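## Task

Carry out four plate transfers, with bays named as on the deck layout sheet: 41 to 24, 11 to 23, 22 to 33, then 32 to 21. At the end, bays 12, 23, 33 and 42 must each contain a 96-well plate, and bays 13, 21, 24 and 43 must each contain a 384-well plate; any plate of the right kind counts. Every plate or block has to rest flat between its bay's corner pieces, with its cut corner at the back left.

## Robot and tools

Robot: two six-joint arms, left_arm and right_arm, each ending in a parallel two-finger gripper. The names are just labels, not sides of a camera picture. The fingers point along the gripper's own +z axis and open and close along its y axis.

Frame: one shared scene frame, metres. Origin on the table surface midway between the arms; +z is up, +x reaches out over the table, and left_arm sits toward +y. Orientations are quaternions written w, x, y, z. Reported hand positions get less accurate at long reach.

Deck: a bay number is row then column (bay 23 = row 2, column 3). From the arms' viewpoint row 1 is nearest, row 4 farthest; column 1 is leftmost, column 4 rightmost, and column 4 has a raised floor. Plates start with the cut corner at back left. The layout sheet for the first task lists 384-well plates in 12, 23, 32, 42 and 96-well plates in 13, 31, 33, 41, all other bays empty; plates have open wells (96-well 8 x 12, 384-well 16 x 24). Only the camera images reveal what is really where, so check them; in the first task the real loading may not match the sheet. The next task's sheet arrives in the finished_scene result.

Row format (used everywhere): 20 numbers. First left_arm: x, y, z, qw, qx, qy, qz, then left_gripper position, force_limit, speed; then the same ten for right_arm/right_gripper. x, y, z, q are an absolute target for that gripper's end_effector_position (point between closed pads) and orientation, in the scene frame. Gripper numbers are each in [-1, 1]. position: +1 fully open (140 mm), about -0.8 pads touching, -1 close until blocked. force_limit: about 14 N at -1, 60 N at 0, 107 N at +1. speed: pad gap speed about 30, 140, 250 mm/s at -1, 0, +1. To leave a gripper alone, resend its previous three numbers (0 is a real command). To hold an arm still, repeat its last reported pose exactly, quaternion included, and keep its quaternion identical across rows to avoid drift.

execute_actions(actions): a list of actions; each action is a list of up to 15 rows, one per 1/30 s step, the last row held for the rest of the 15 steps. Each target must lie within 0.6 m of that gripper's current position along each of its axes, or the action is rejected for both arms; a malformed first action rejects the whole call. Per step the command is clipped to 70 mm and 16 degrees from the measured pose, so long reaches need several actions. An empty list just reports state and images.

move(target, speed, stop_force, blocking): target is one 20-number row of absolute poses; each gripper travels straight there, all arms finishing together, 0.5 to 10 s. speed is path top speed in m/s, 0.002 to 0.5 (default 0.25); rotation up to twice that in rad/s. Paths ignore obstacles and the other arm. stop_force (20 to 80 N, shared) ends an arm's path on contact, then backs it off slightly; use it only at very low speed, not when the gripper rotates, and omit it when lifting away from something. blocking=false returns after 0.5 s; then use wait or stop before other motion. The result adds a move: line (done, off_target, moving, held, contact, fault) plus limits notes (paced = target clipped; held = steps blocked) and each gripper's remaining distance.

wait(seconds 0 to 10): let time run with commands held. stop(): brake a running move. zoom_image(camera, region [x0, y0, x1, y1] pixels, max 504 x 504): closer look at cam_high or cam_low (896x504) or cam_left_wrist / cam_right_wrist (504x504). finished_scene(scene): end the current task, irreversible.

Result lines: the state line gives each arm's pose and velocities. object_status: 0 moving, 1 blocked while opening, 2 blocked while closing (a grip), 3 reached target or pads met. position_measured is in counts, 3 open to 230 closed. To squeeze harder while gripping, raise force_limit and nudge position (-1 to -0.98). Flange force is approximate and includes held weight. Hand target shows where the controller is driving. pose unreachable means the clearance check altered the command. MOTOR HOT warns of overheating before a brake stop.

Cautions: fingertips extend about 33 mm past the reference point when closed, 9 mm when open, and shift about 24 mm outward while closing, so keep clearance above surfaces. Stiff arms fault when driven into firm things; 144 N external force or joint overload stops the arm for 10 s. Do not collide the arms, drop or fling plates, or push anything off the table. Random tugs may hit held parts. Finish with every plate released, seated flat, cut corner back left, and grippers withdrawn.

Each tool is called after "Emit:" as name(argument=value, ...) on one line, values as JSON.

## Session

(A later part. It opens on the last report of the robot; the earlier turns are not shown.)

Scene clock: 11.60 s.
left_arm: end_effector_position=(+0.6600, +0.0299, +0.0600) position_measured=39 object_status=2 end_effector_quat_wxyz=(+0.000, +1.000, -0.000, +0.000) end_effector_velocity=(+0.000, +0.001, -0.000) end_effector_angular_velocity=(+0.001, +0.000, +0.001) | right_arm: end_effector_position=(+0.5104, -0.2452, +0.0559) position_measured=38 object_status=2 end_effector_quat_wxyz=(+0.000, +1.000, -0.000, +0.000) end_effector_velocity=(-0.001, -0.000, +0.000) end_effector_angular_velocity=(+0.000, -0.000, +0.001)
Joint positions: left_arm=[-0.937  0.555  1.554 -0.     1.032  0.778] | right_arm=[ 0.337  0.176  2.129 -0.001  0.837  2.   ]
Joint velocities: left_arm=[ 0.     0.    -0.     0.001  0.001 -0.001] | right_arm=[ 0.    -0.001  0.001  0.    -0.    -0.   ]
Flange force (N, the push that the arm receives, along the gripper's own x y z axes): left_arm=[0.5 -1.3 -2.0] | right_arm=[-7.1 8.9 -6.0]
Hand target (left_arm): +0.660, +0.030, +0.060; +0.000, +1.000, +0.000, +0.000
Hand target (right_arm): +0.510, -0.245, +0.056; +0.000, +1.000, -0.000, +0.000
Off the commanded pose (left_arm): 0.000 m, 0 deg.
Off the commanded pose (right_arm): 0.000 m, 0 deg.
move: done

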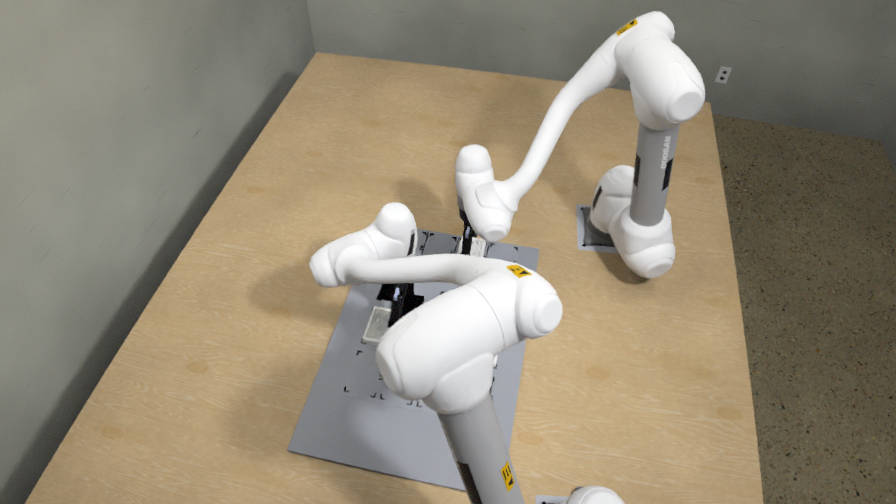

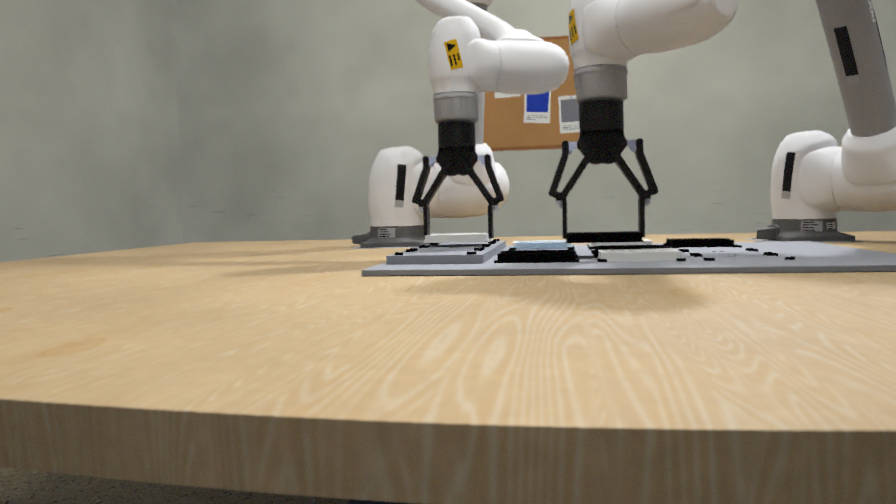

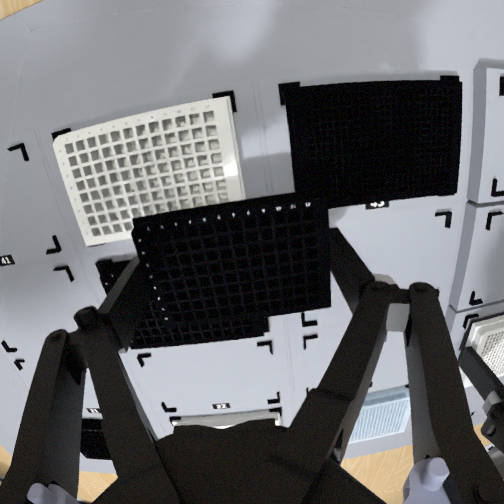

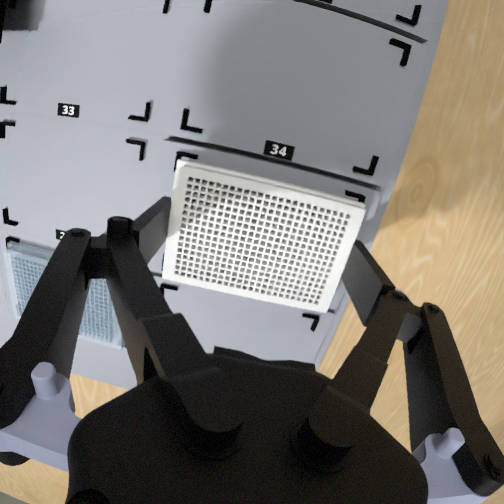

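Emit:
move(target=[0.66,0.03,0.060,0,1,0,0,-1,-0.3,-0.5,0.5112,-0.2456,0.053,0,1,0,0,-1,-0.3,-0.5], speed=0.02)

Emit:
move(target=[0.66,0.03,0.060,0,1,0,0,-1,-0.3,-0.5,0.5112,-0.2456,0.044,0,1,0,0,-1,-0.3,-0.5], speed=0.015, stop_force=25)

Emit:
zoom_image(camera="cam_right_wrist", region=[120,120,420,360])

Scene clock: 12.63 s.
left_arm: end_effector_position=(+0.6601, +0.0300, +0.0600) position_measured=39 object_status=2 end_effector_quat_wxyz=(+0.000, +1.000, +0.000, +0.000) end_effector_velocity=(+0.000, -0.001, +0.000) end_effector_angular_velocity=(-0.001, -0.001, +0.000) | right_arm: end_effector_position=(+0.5112, -0.2456, +0.0530) position_measured=38 object_status=2 end_effector_quat_wxyz=(+0.000, +1.000, +0.000, +0.000) end_effector_velocity=(-0.000, +0.000, +0.000) end_effector_angular_velocity=(+0.000, -0.001, +0.001)
Joint positions: left_arm=[-0.936  0.555  1.554 -0.     1.032  0.778] | right_arm=[ 0.336  0.181  2.13  -0.     0.831  1.997]
Joint velocities: left_arm=[-0.001 -0.     0.     0.    -0.002 -0.001] | right_arm=[ 0.001 -0.001  0.    -0.    -0.    -0.   ]
Flange force (N, the push that the arm receives, along the gripper's own x y z axes): left_arm=[4.5 3.7 1.3] | right_arm=[-4.4 5.9 -4.8]
Hand target (left_arm): +0.660, +0.030, +0.060; -0.000, +1.000, -0.000, -0.000
Hand target (right_arm): +0.511, -0.246, +0.053; +0.000, +1.000, -0.000, +0.000
Off the commanded pose (left_arm): 0.000 m, 0 deg.
Off the commanded pose (right_arm): 0.000 m, 0 deg.
move: done

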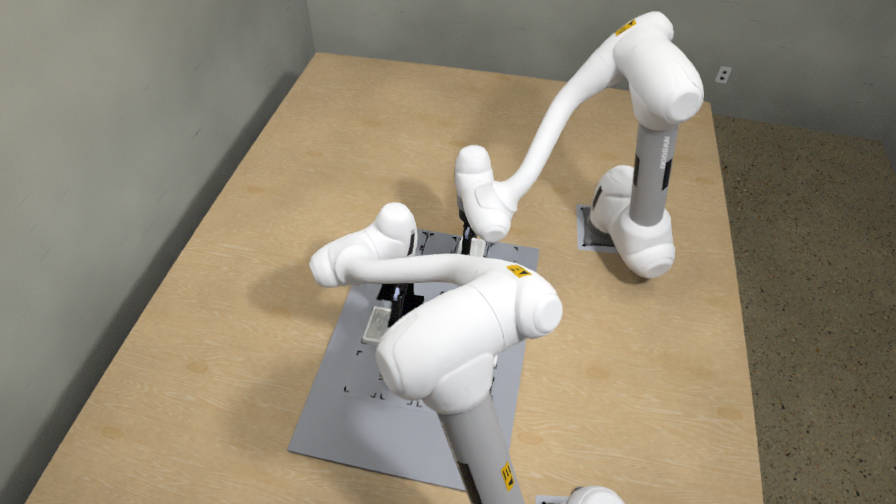

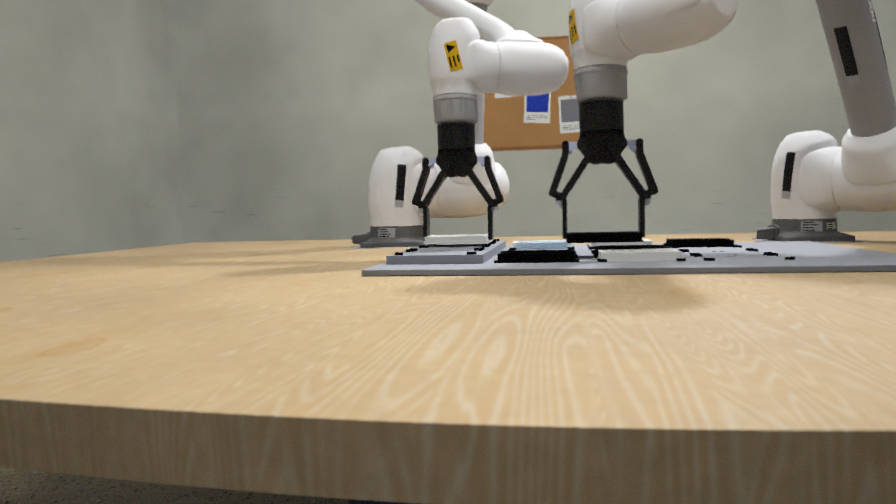

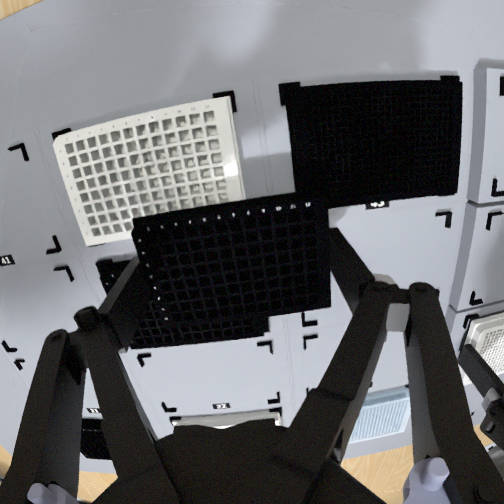

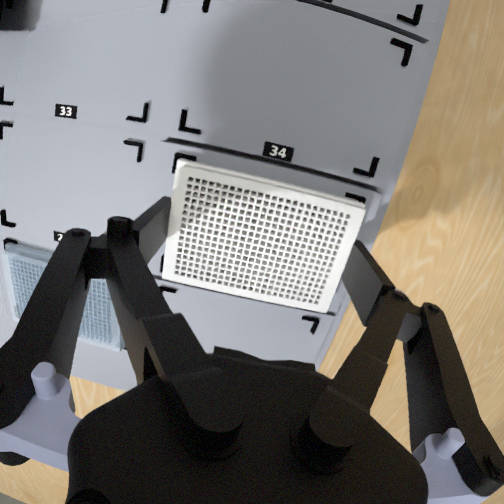

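Scene clock: 13.37 s.
left_arm: end_effector_position=(+0.6600, +0.0300, +0.0600) position_measured=39 object_status=2 end_effector_quat_wxyz=(-0.000, +1.000, +0.000, -0.000) end_effector_velocity=(+0.001, -0.000, +0.000) end_effector_angular_velocity=(-0.001, -0.001, +0.000) | right_arm: end_effector_position=(+0.5112, -0.2455, +0.0468) position_measured=38 object_status=2 end_effector_quat_wxyz=(-0.000, +1.000, -0.000, +0.000) end_effector_velocity=(-0.000, -0.000, +0.001) end_effector_angular_velocity=(-0.000, +0.000, +0.000)
Joint positions: left_arm=[-0.936  0.555  1.554  0.     1.032  0.778] | right_arm=[0.336 0.189 2.135 0.    0.818 1.997]
Joint velocities: left_arm=[ 0.    -0.     0.    -0.    -0.002  0.   ] | right_arm=[-0.    -0.001 -0.001 -0.     0.002  0.   ]
Flange force (N, the push that the arm receives, along the gripper's own x y z axes): left_arm=[4.9 4.0 3.2] | right_arm=[-12.0 -5.6 -45.8]
Hand target (left_arm): +0.660, +0.030, +0.060; +0.000, +1.000, -0.000, -0.000
Hand target (right_arm): +0.511, -0.245, +0.047; -0.000, +1.000, -0.000, +0.000
Off the commanded pose (left_arm): 0.000 m, 0 deg.
Off the commanded pose (right_arm): 0.003 m, 0 deg.
move: contact (right_arm)

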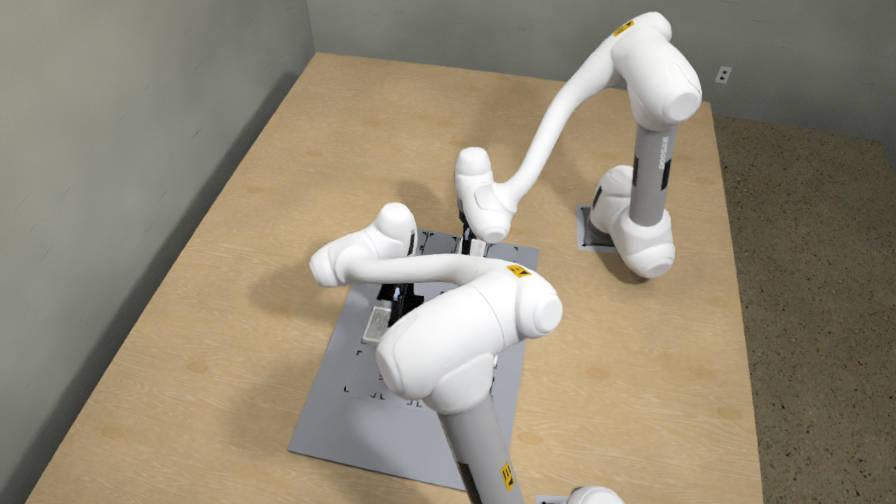

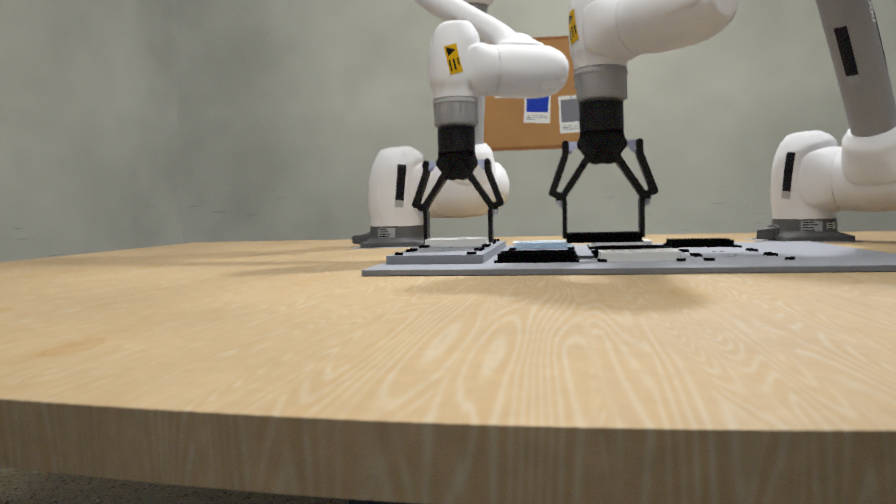

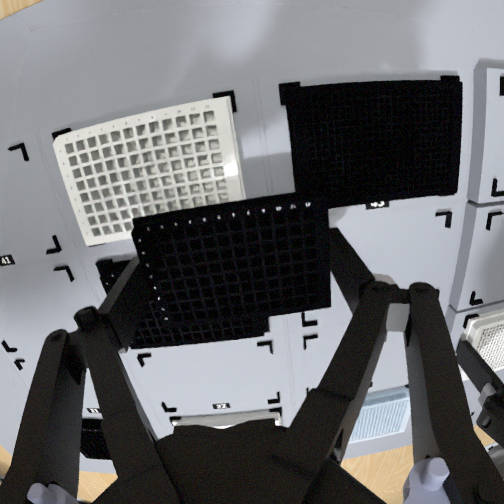

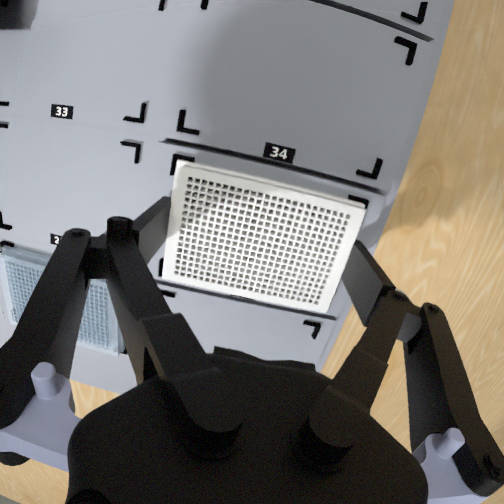

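Region (120, 120, 420, 360) of cam_right_wrist's 504x504 image, scaled by 1.680, with more detail than that image has; it fills the top 403 rows of this view, and the rest is white.

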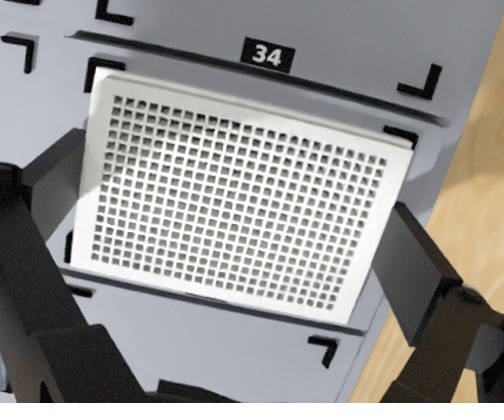

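Emit:
move(target=[0.66,0.03,0.060,0,1,0,0,-1,-0.3,-0.5,0.5112,-0.2456,0.047,0,1,0,0,1,0,0.5])

Emit:
move(target=[0.645,0.01,0.058,0,1,0,0,-1,-0.3,-0.5,0.5112,-0.248,0.075,0,1,0,0,1,0,0.5])

Emit:
move(target=[0.618,-0.0815,0.056,0,1,0,0,-1,-0.3,-0.5,0.50,-0.52,0.12,0,1,0,0,1,0,0.5], speed=0.35)

Emit:
move(target=[0.618,-0.0815,0.040,0,1,0,0,-1,-0.3,-0.5,0.50,-0.52,0.12,0,1,0,0,1,0,0.5], speed=0.08)

Emit:
zoom_image(camera="cam_left_wrist", region=[90,130,390,370])

Scene clock: 14.40 s.
left_arm: end_effector_position=(+0.6600, +0.0300, +0.0600) position_measured=39 object_status=2 end_effector_quat_wxyz=(-0.000, +1.000, +0.000, -0.000) end_effector_velocity=(-0.000, -0.001, +0.000) end_effector_angular_velocity=(-0.000, -0.001, -0.002) | right_arm: end_effector_position=(+0.5112, -0.2456, +0.0470) position_measured=3 object_status=3 end_effector_quat_wxyz=(-0.000, +1.000, -0.000, +0.000) end_effector_velocity=(+0.000, -0.000, +0.001) end_effector_angular_velocity=(+0.000, -0.002, -0.000)
Joint positions: left_arm=[-0.937  0.555  1.554  0.     1.032  0.778] | right_arm=[0.336 0.188 2.135 0.    0.818 1.997]
Joint velocities: left_arm=[-0.001 -0.    -0.     0.001 -0.001  0.001] | right_arm=[-0.    -0.002  0.    -0.001 -0.     0.   ]
Flange force (N, the push that the arm receives, along the gripper's own x y z axes): left_arm=[-0.8 1.4 -0.4] | right_arm=[-8.3 6.7 -7.1]
Hand target (left_arm): +0.660, +0.030, +0.060; +0.000, +1.000, +0.000, +0.000
Hand target (right_arm): +0.511, -0.246, +0.047; -0.000, +1.000, +0.000, +0.000
Off the commanded pose (left_arm): 0.000 m, 0 deg.
Off the commanded pose (right_arm): 0.000 m, 0 deg.
move: done

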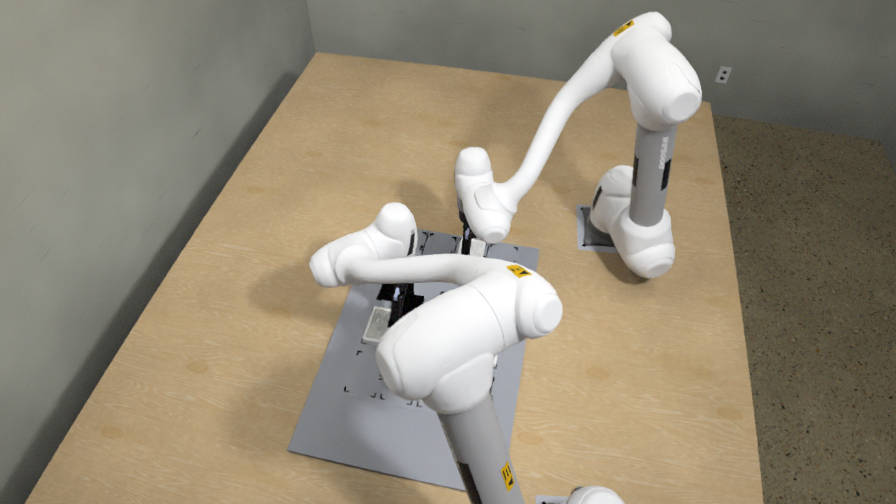

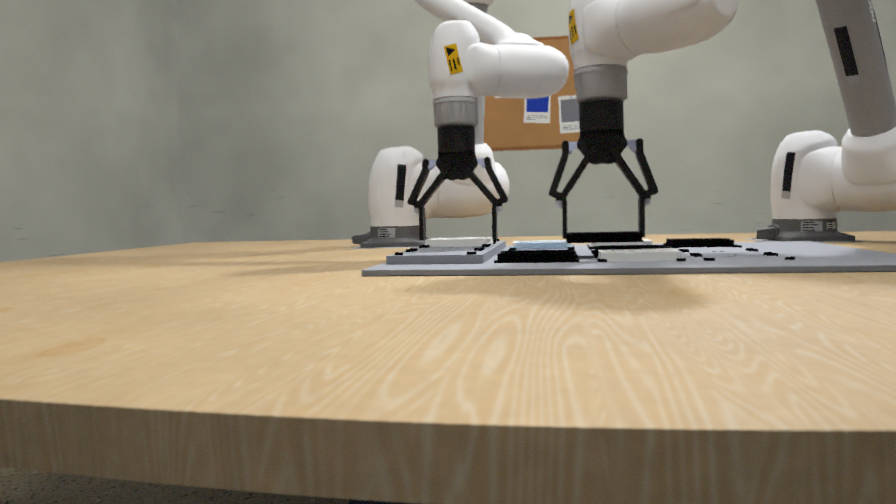

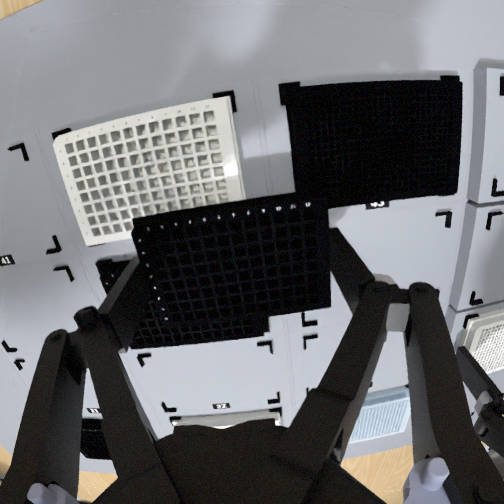

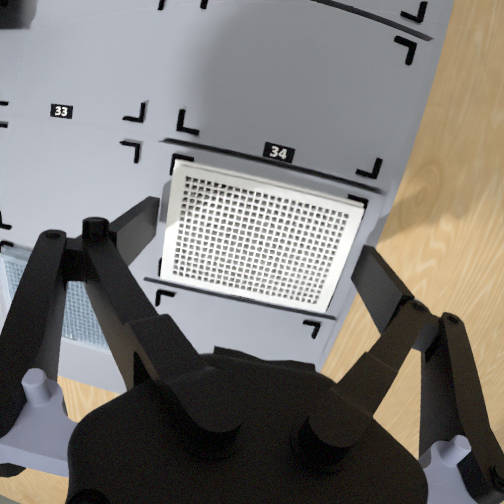

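Scene clock: 15.10 s.
left_arm: end_effector_position=(+0.6450, +0.0100, +0.0580) position_measured=39 object_status=2 end_effector_quat_wxyz=(+0.000, +1.000, -0.000, +0.000) end_effector_velocity=(+0.000, +0.000, +0.000) end_effector_angular_velocity=(+0.000, +0.000, +0.001) | right_arm: end_effector_position=(+0.5112, -0.2480, +0.0750) position_measured=3 object_status=3 end_effector_quat_wxyz=(+0.000, +1.000, +0.000, -0.000) end_effector_velocity=(+0.000, +0.001, +0.000) end_effector_angular_velocity=(-0.000, -0.001, +0.001)
Joint positions: left_arm=[-0.967  0.561  1.549  0.     1.032  0.748] | right_arm=[ 0.331  0.152  2.114 -0.     0.876  1.993]
Joint velocities: left_arm=[ 0.    -0.     0.     0.     0.001 -0.001] | right_arm=[ 0.001  0.    -0.001 -0.001 -0.     0.   ]
Flange force (N, the push that the arm receives, along the gripper's own x y z axes): left_arm=[3.6 1.1 0.1] | right_arm=[-4.8 3.2 -4.2]
Hand target (left_arm): +0.645, +0.010, +0.058; +0.000, +1.000, -0.000, +0.000
Hand target (right_arm): +0.511, -0.248, +0.075; +0.000, +1.000, +0.000, +0.000
Off the commanded pose (left_arm): 0.000 m, 0 deg.
Off the commanded pose (right_arm): 0.000 m, 0 deg.
move: done

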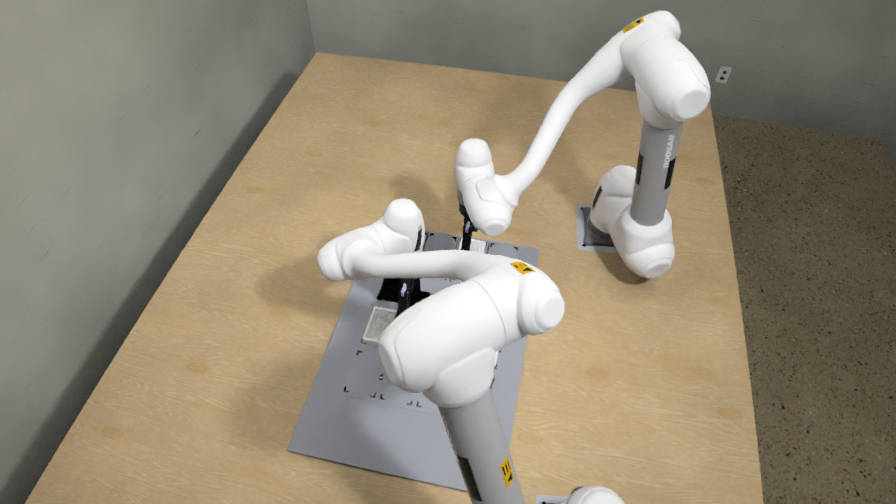

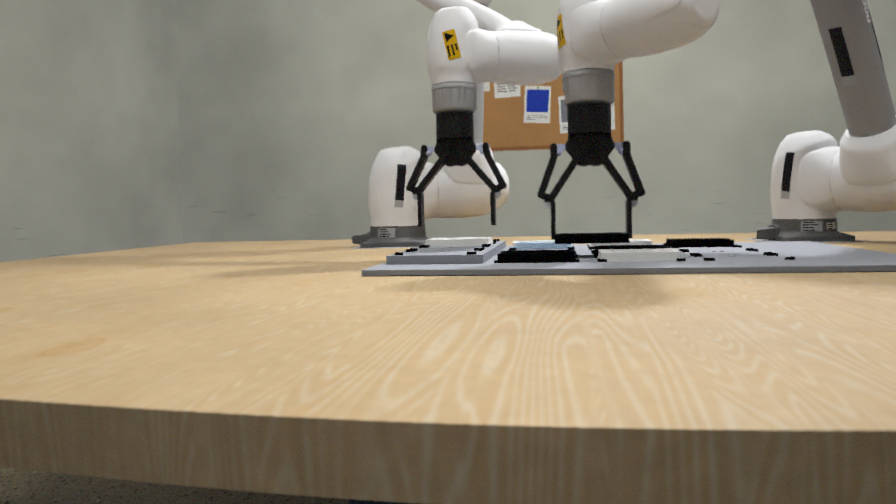

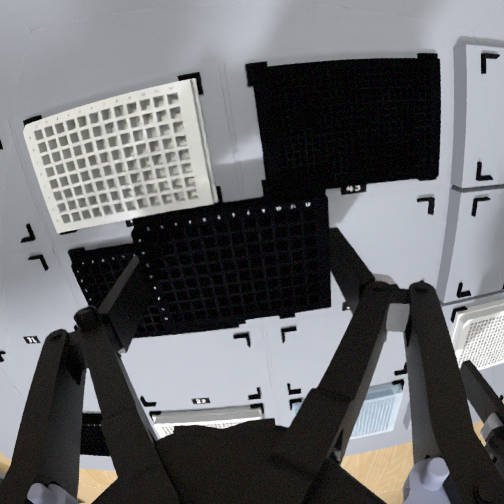

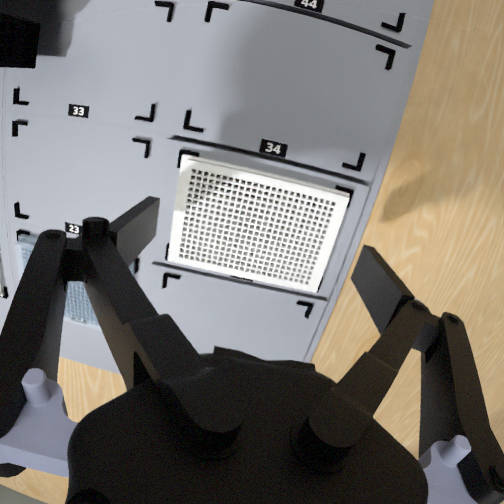

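Scene clock: 16.33 s.
left_arm: end_effector_position=(+0.6180, -0.0816, +0.0560) position_measured=39 object_status=2 end_effector_quat_wxyz=(+0.000, +1.000, +0.000, -0.000) end_effector_velocity=(-0.000, -0.001, -0.000) end_effector_angular_velocity=(-0.001, -0.000, -0.002) | right_arm: end_effector_position=(+0.5005, -0.5205, +0.1199) position_measured=3 object_status=3 end_effector_quat_wxyz=(+0.001, +1.000, -0.000, +0.000) end_effector_velocity=(+0.001, -0.001, -0.000) end_effector_angular_velocity=(+0.000, +0.001, -0.001)
Joint positions: left_arm=[-1.062  0.632  1.431 -0.     1.079  0.652] | right_arm=[-0.225 -0.011  2.191 -0.002  0.961  1.438]
Joint velocities: left_arm=[-0.001  0.    -0.    -0.    -0.001  0.002] | right_arm=[-0.001  0.002 -0.001  0.     0.    -0.001]
Flange force (N, the push that the arm receives, along the gripper's own x y z axes): left_arm=[-0.7 0.9 -1.3] | right_arm=[-5.5 2.4 -1.5]
Hand target (left_arm): +0.618, -0.082, +0.056; +0.000, +1.000, +0.000, +0.000
Hand target (right_arm): +0.500, -0.520, +0.120; +0.001, +1.000, +0.000, +0.000
Off the commanded pose (left_arm): 0.000 m, 0 deg.
Off the commanded pose (right_arm): 0.001 m, 0 deg.
move: done

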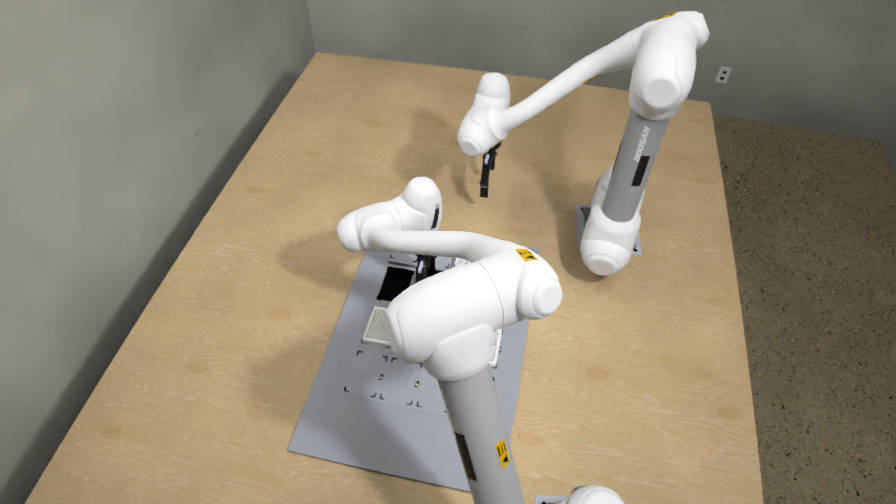

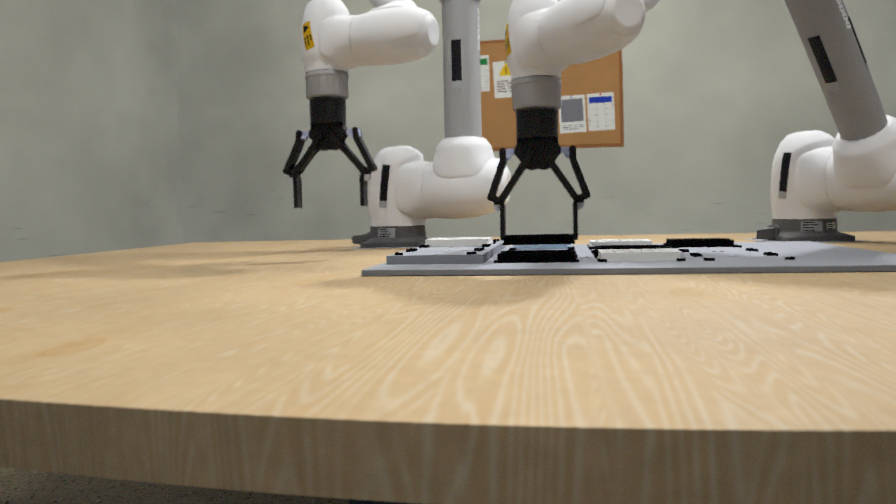

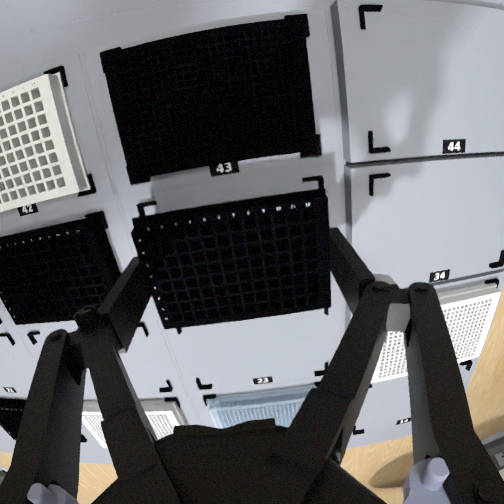

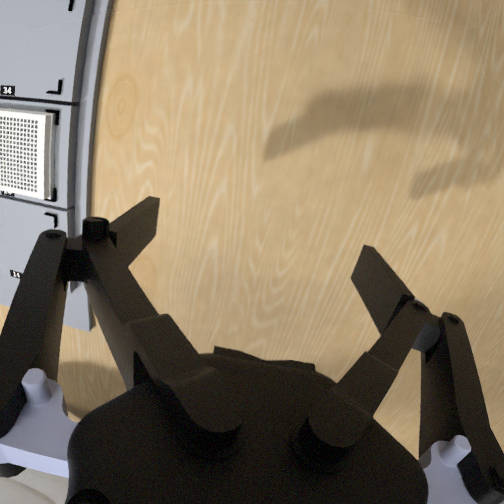

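Scene clock: 17.03 s.
left_arm: end_effector_position=(+0.6180, -0.0815, +0.0400) position_measured=39 object_status=2 end_effector_quat_wxyz=(-0.000, +1.000, +0.000, -0.000) end_effector_velocity=(+0.001, +0.000, -0.001) end_effector_angular_velocity=(-0.001, -0.001, +0.002) | right_arm: end_effector_position=(+0.5000, -0.5200, +0.1200) position_measured=3 object_status=3 end_effector_quat_wxyz=(+0.000, +1.000, +0.000, +0.000) end_effector_velocity=(-0.001, +0.000, -0.000) end_effector_angular_velocity=(+0.001, +0.001, +0.000)
Joint positions: left_arm=[-1.062  0.645  1.441 -0.     1.055  0.652] | right_arm=[-0.225 -0.011  2.192 -0.     0.961  1.437]
Joint velocities: left_arm=[ 0.001  0.001  0.     0.    -0.002 -0.   ] | right_arm=[ 0.    -0.     0.001  0.001 -0.    -0.   ]
Flange force (N, the push that the arm receives, along the gripper's own x y z axes): left_arm=[3.9 -0.9 1.4] | right_arm=[-9.8 8.7 -4.6]
Hand target (left_arm): +0.618, -0.081, +0.040; +0.000, +1.000, -0.000, -0.000
Hand target (right_arm): +0.500, -0.520, +0.120; +0.000, +1.000, -0.000, -0.000
Off the commanded pose (left_arm): 0.000 m, 0 deg.
Off the commanded pose (right_arm): 0.000 m, 0 deg.
move: done

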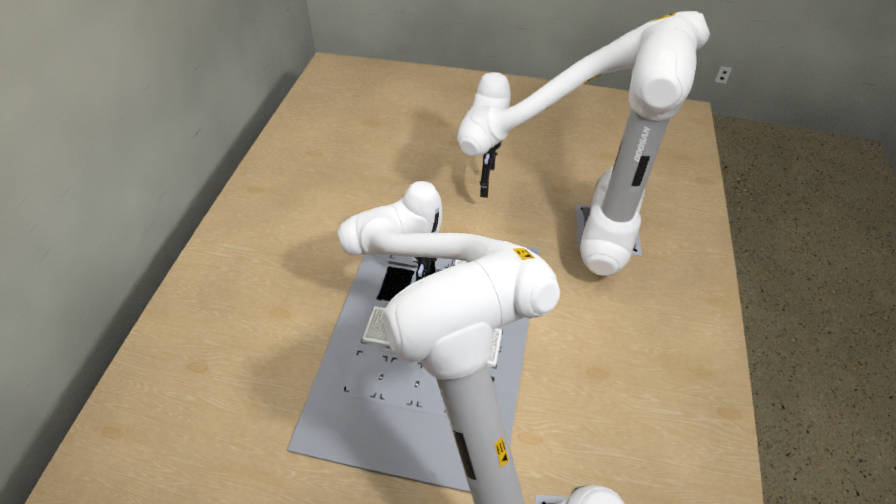

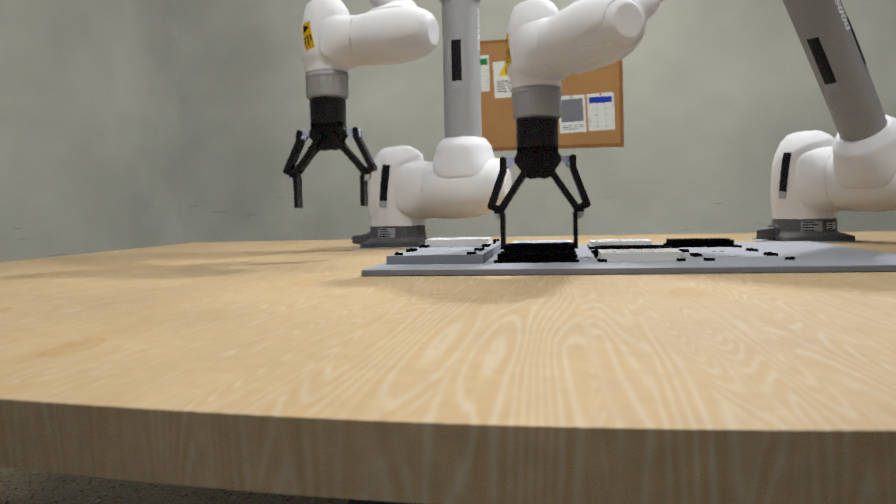

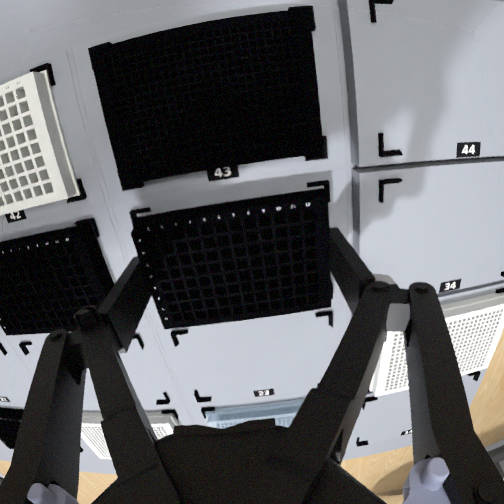

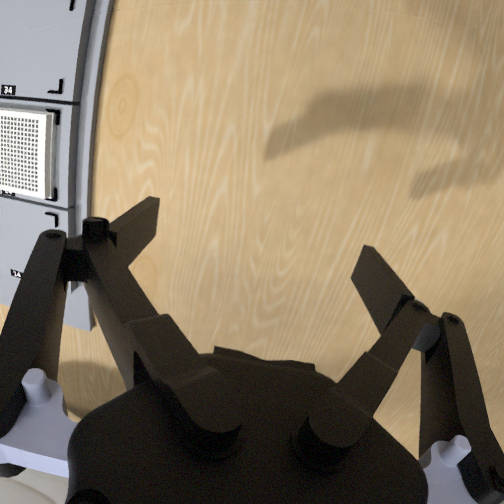

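Region (90, 130, 390, 370) of cam_left_wrist's 504x504 image, scaled by 1.680, with more detail than that image has; it fills the top 403 rows of this view, and the rest is white.

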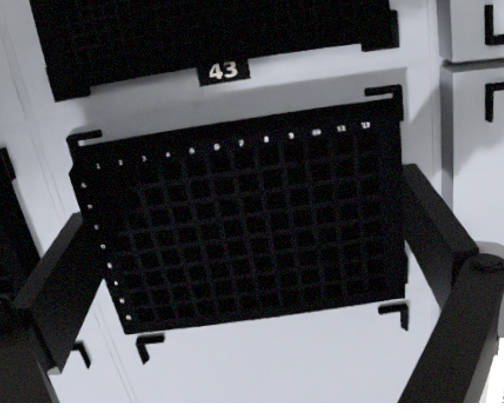

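Matches (68,135),(401,87). Lower.

Emit:
move(target=[0.618,-0.0815,0.030,0,1,0,0,-1,-0.3,-0.5,0.50,-0.52,0.12,0,1,0,0,1,0,0.5], speed=0.015, stop_force=25)

Emit:
zoom_image(camera="cam_left_wrist", region=[90,130,390,370])

Scene clock: 20.70 s.
left_arm: end_effector_position=(+0.6180, -0.0815, +0.0326) position_measured=39 object_status=2 end_effector_quat_wxyz=(+0.000, +1.000, -0.000, +0.000) end_effector_velocity=(-0.000, -0.001, +0.000) end_effector_angular_velocity=(+0.000, +0.000, -0.001) | right_arm: end_effector_position=(+0.5000, -0.5200, +0.1200) position_measured=3 object_status=3 end_effector_quat_wxyz=(-0.000, +1.000, -0.000, -0.000) end_effector_velocity=(+0.002, -0.001, +0.001) end_effector_angular_velocity=(-0.001, -0.002, -0.001)
Joint positions: left_arm=[-1.062  0.651  1.446 -0.     1.045  0.652] | right_arm=[-0.225 -0.011  2.192  0.     0.961  1.437]
Joint velocities: left_arm=[-0.001  0.    -0.001 -0.     0.001 -0.   ] | right_arm=[-0.001  0.001 -0.003 -0.001 -0.     0.001]
Flange force (N, the push that the arm receives, along the gripper's own x y z axes): left_arm=[1.5 4.2 -22.9] | right_arm=[-5.3 7.0 -0.9]
Hand target (left_arm): +0.618, -0.082, +0.033; +0.000, +1.000, -0.000, +0.000
Hand target (right_arm): +0.500, -0.520, +0.120; +0.000, +1.000, -0.000, -0.000
Off the commanded pose (left_arm): 0.003 m, 0 deg.
Off the commanded pose (right_arm): 0.000 m, 0 deg.
move: contact (left_arm)

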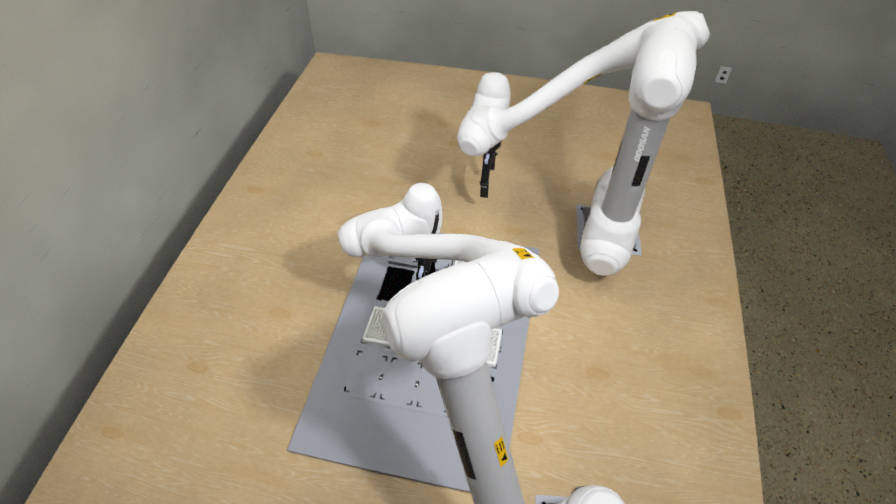

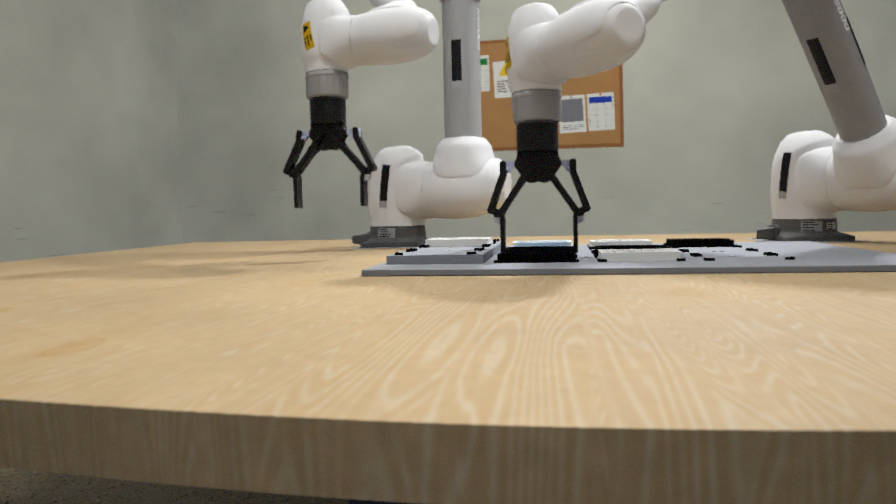

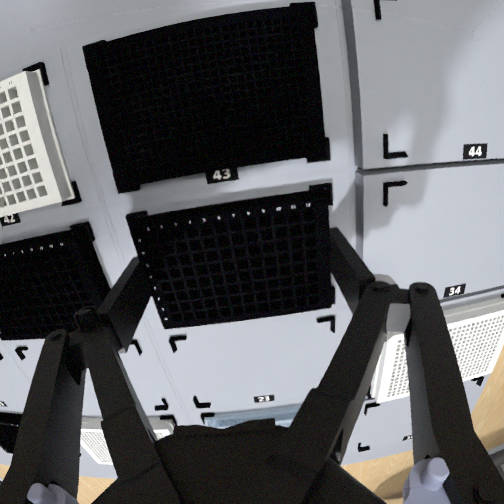

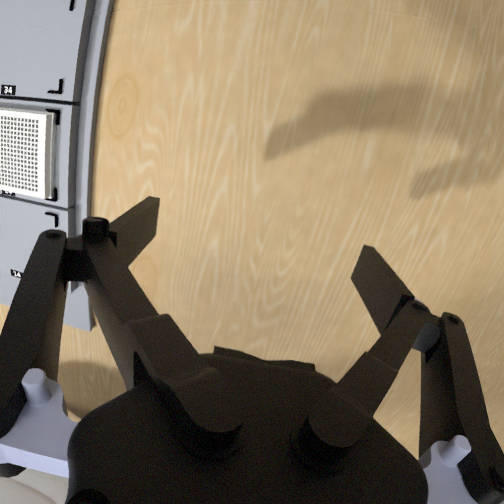

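Region (90, 130, 390, 370) of cam_left_wrist's 504x504 image, scaled by 1.680, with more detail than that image has; it fills the top 403 rows of this view, and the rest is white.

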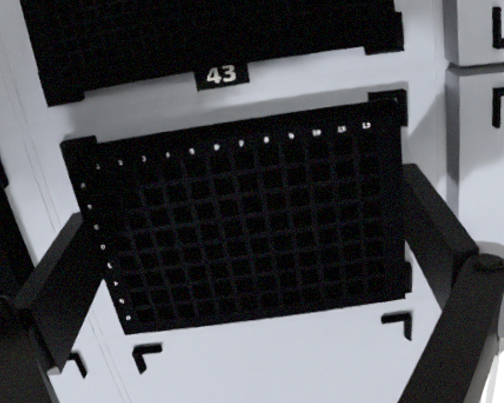

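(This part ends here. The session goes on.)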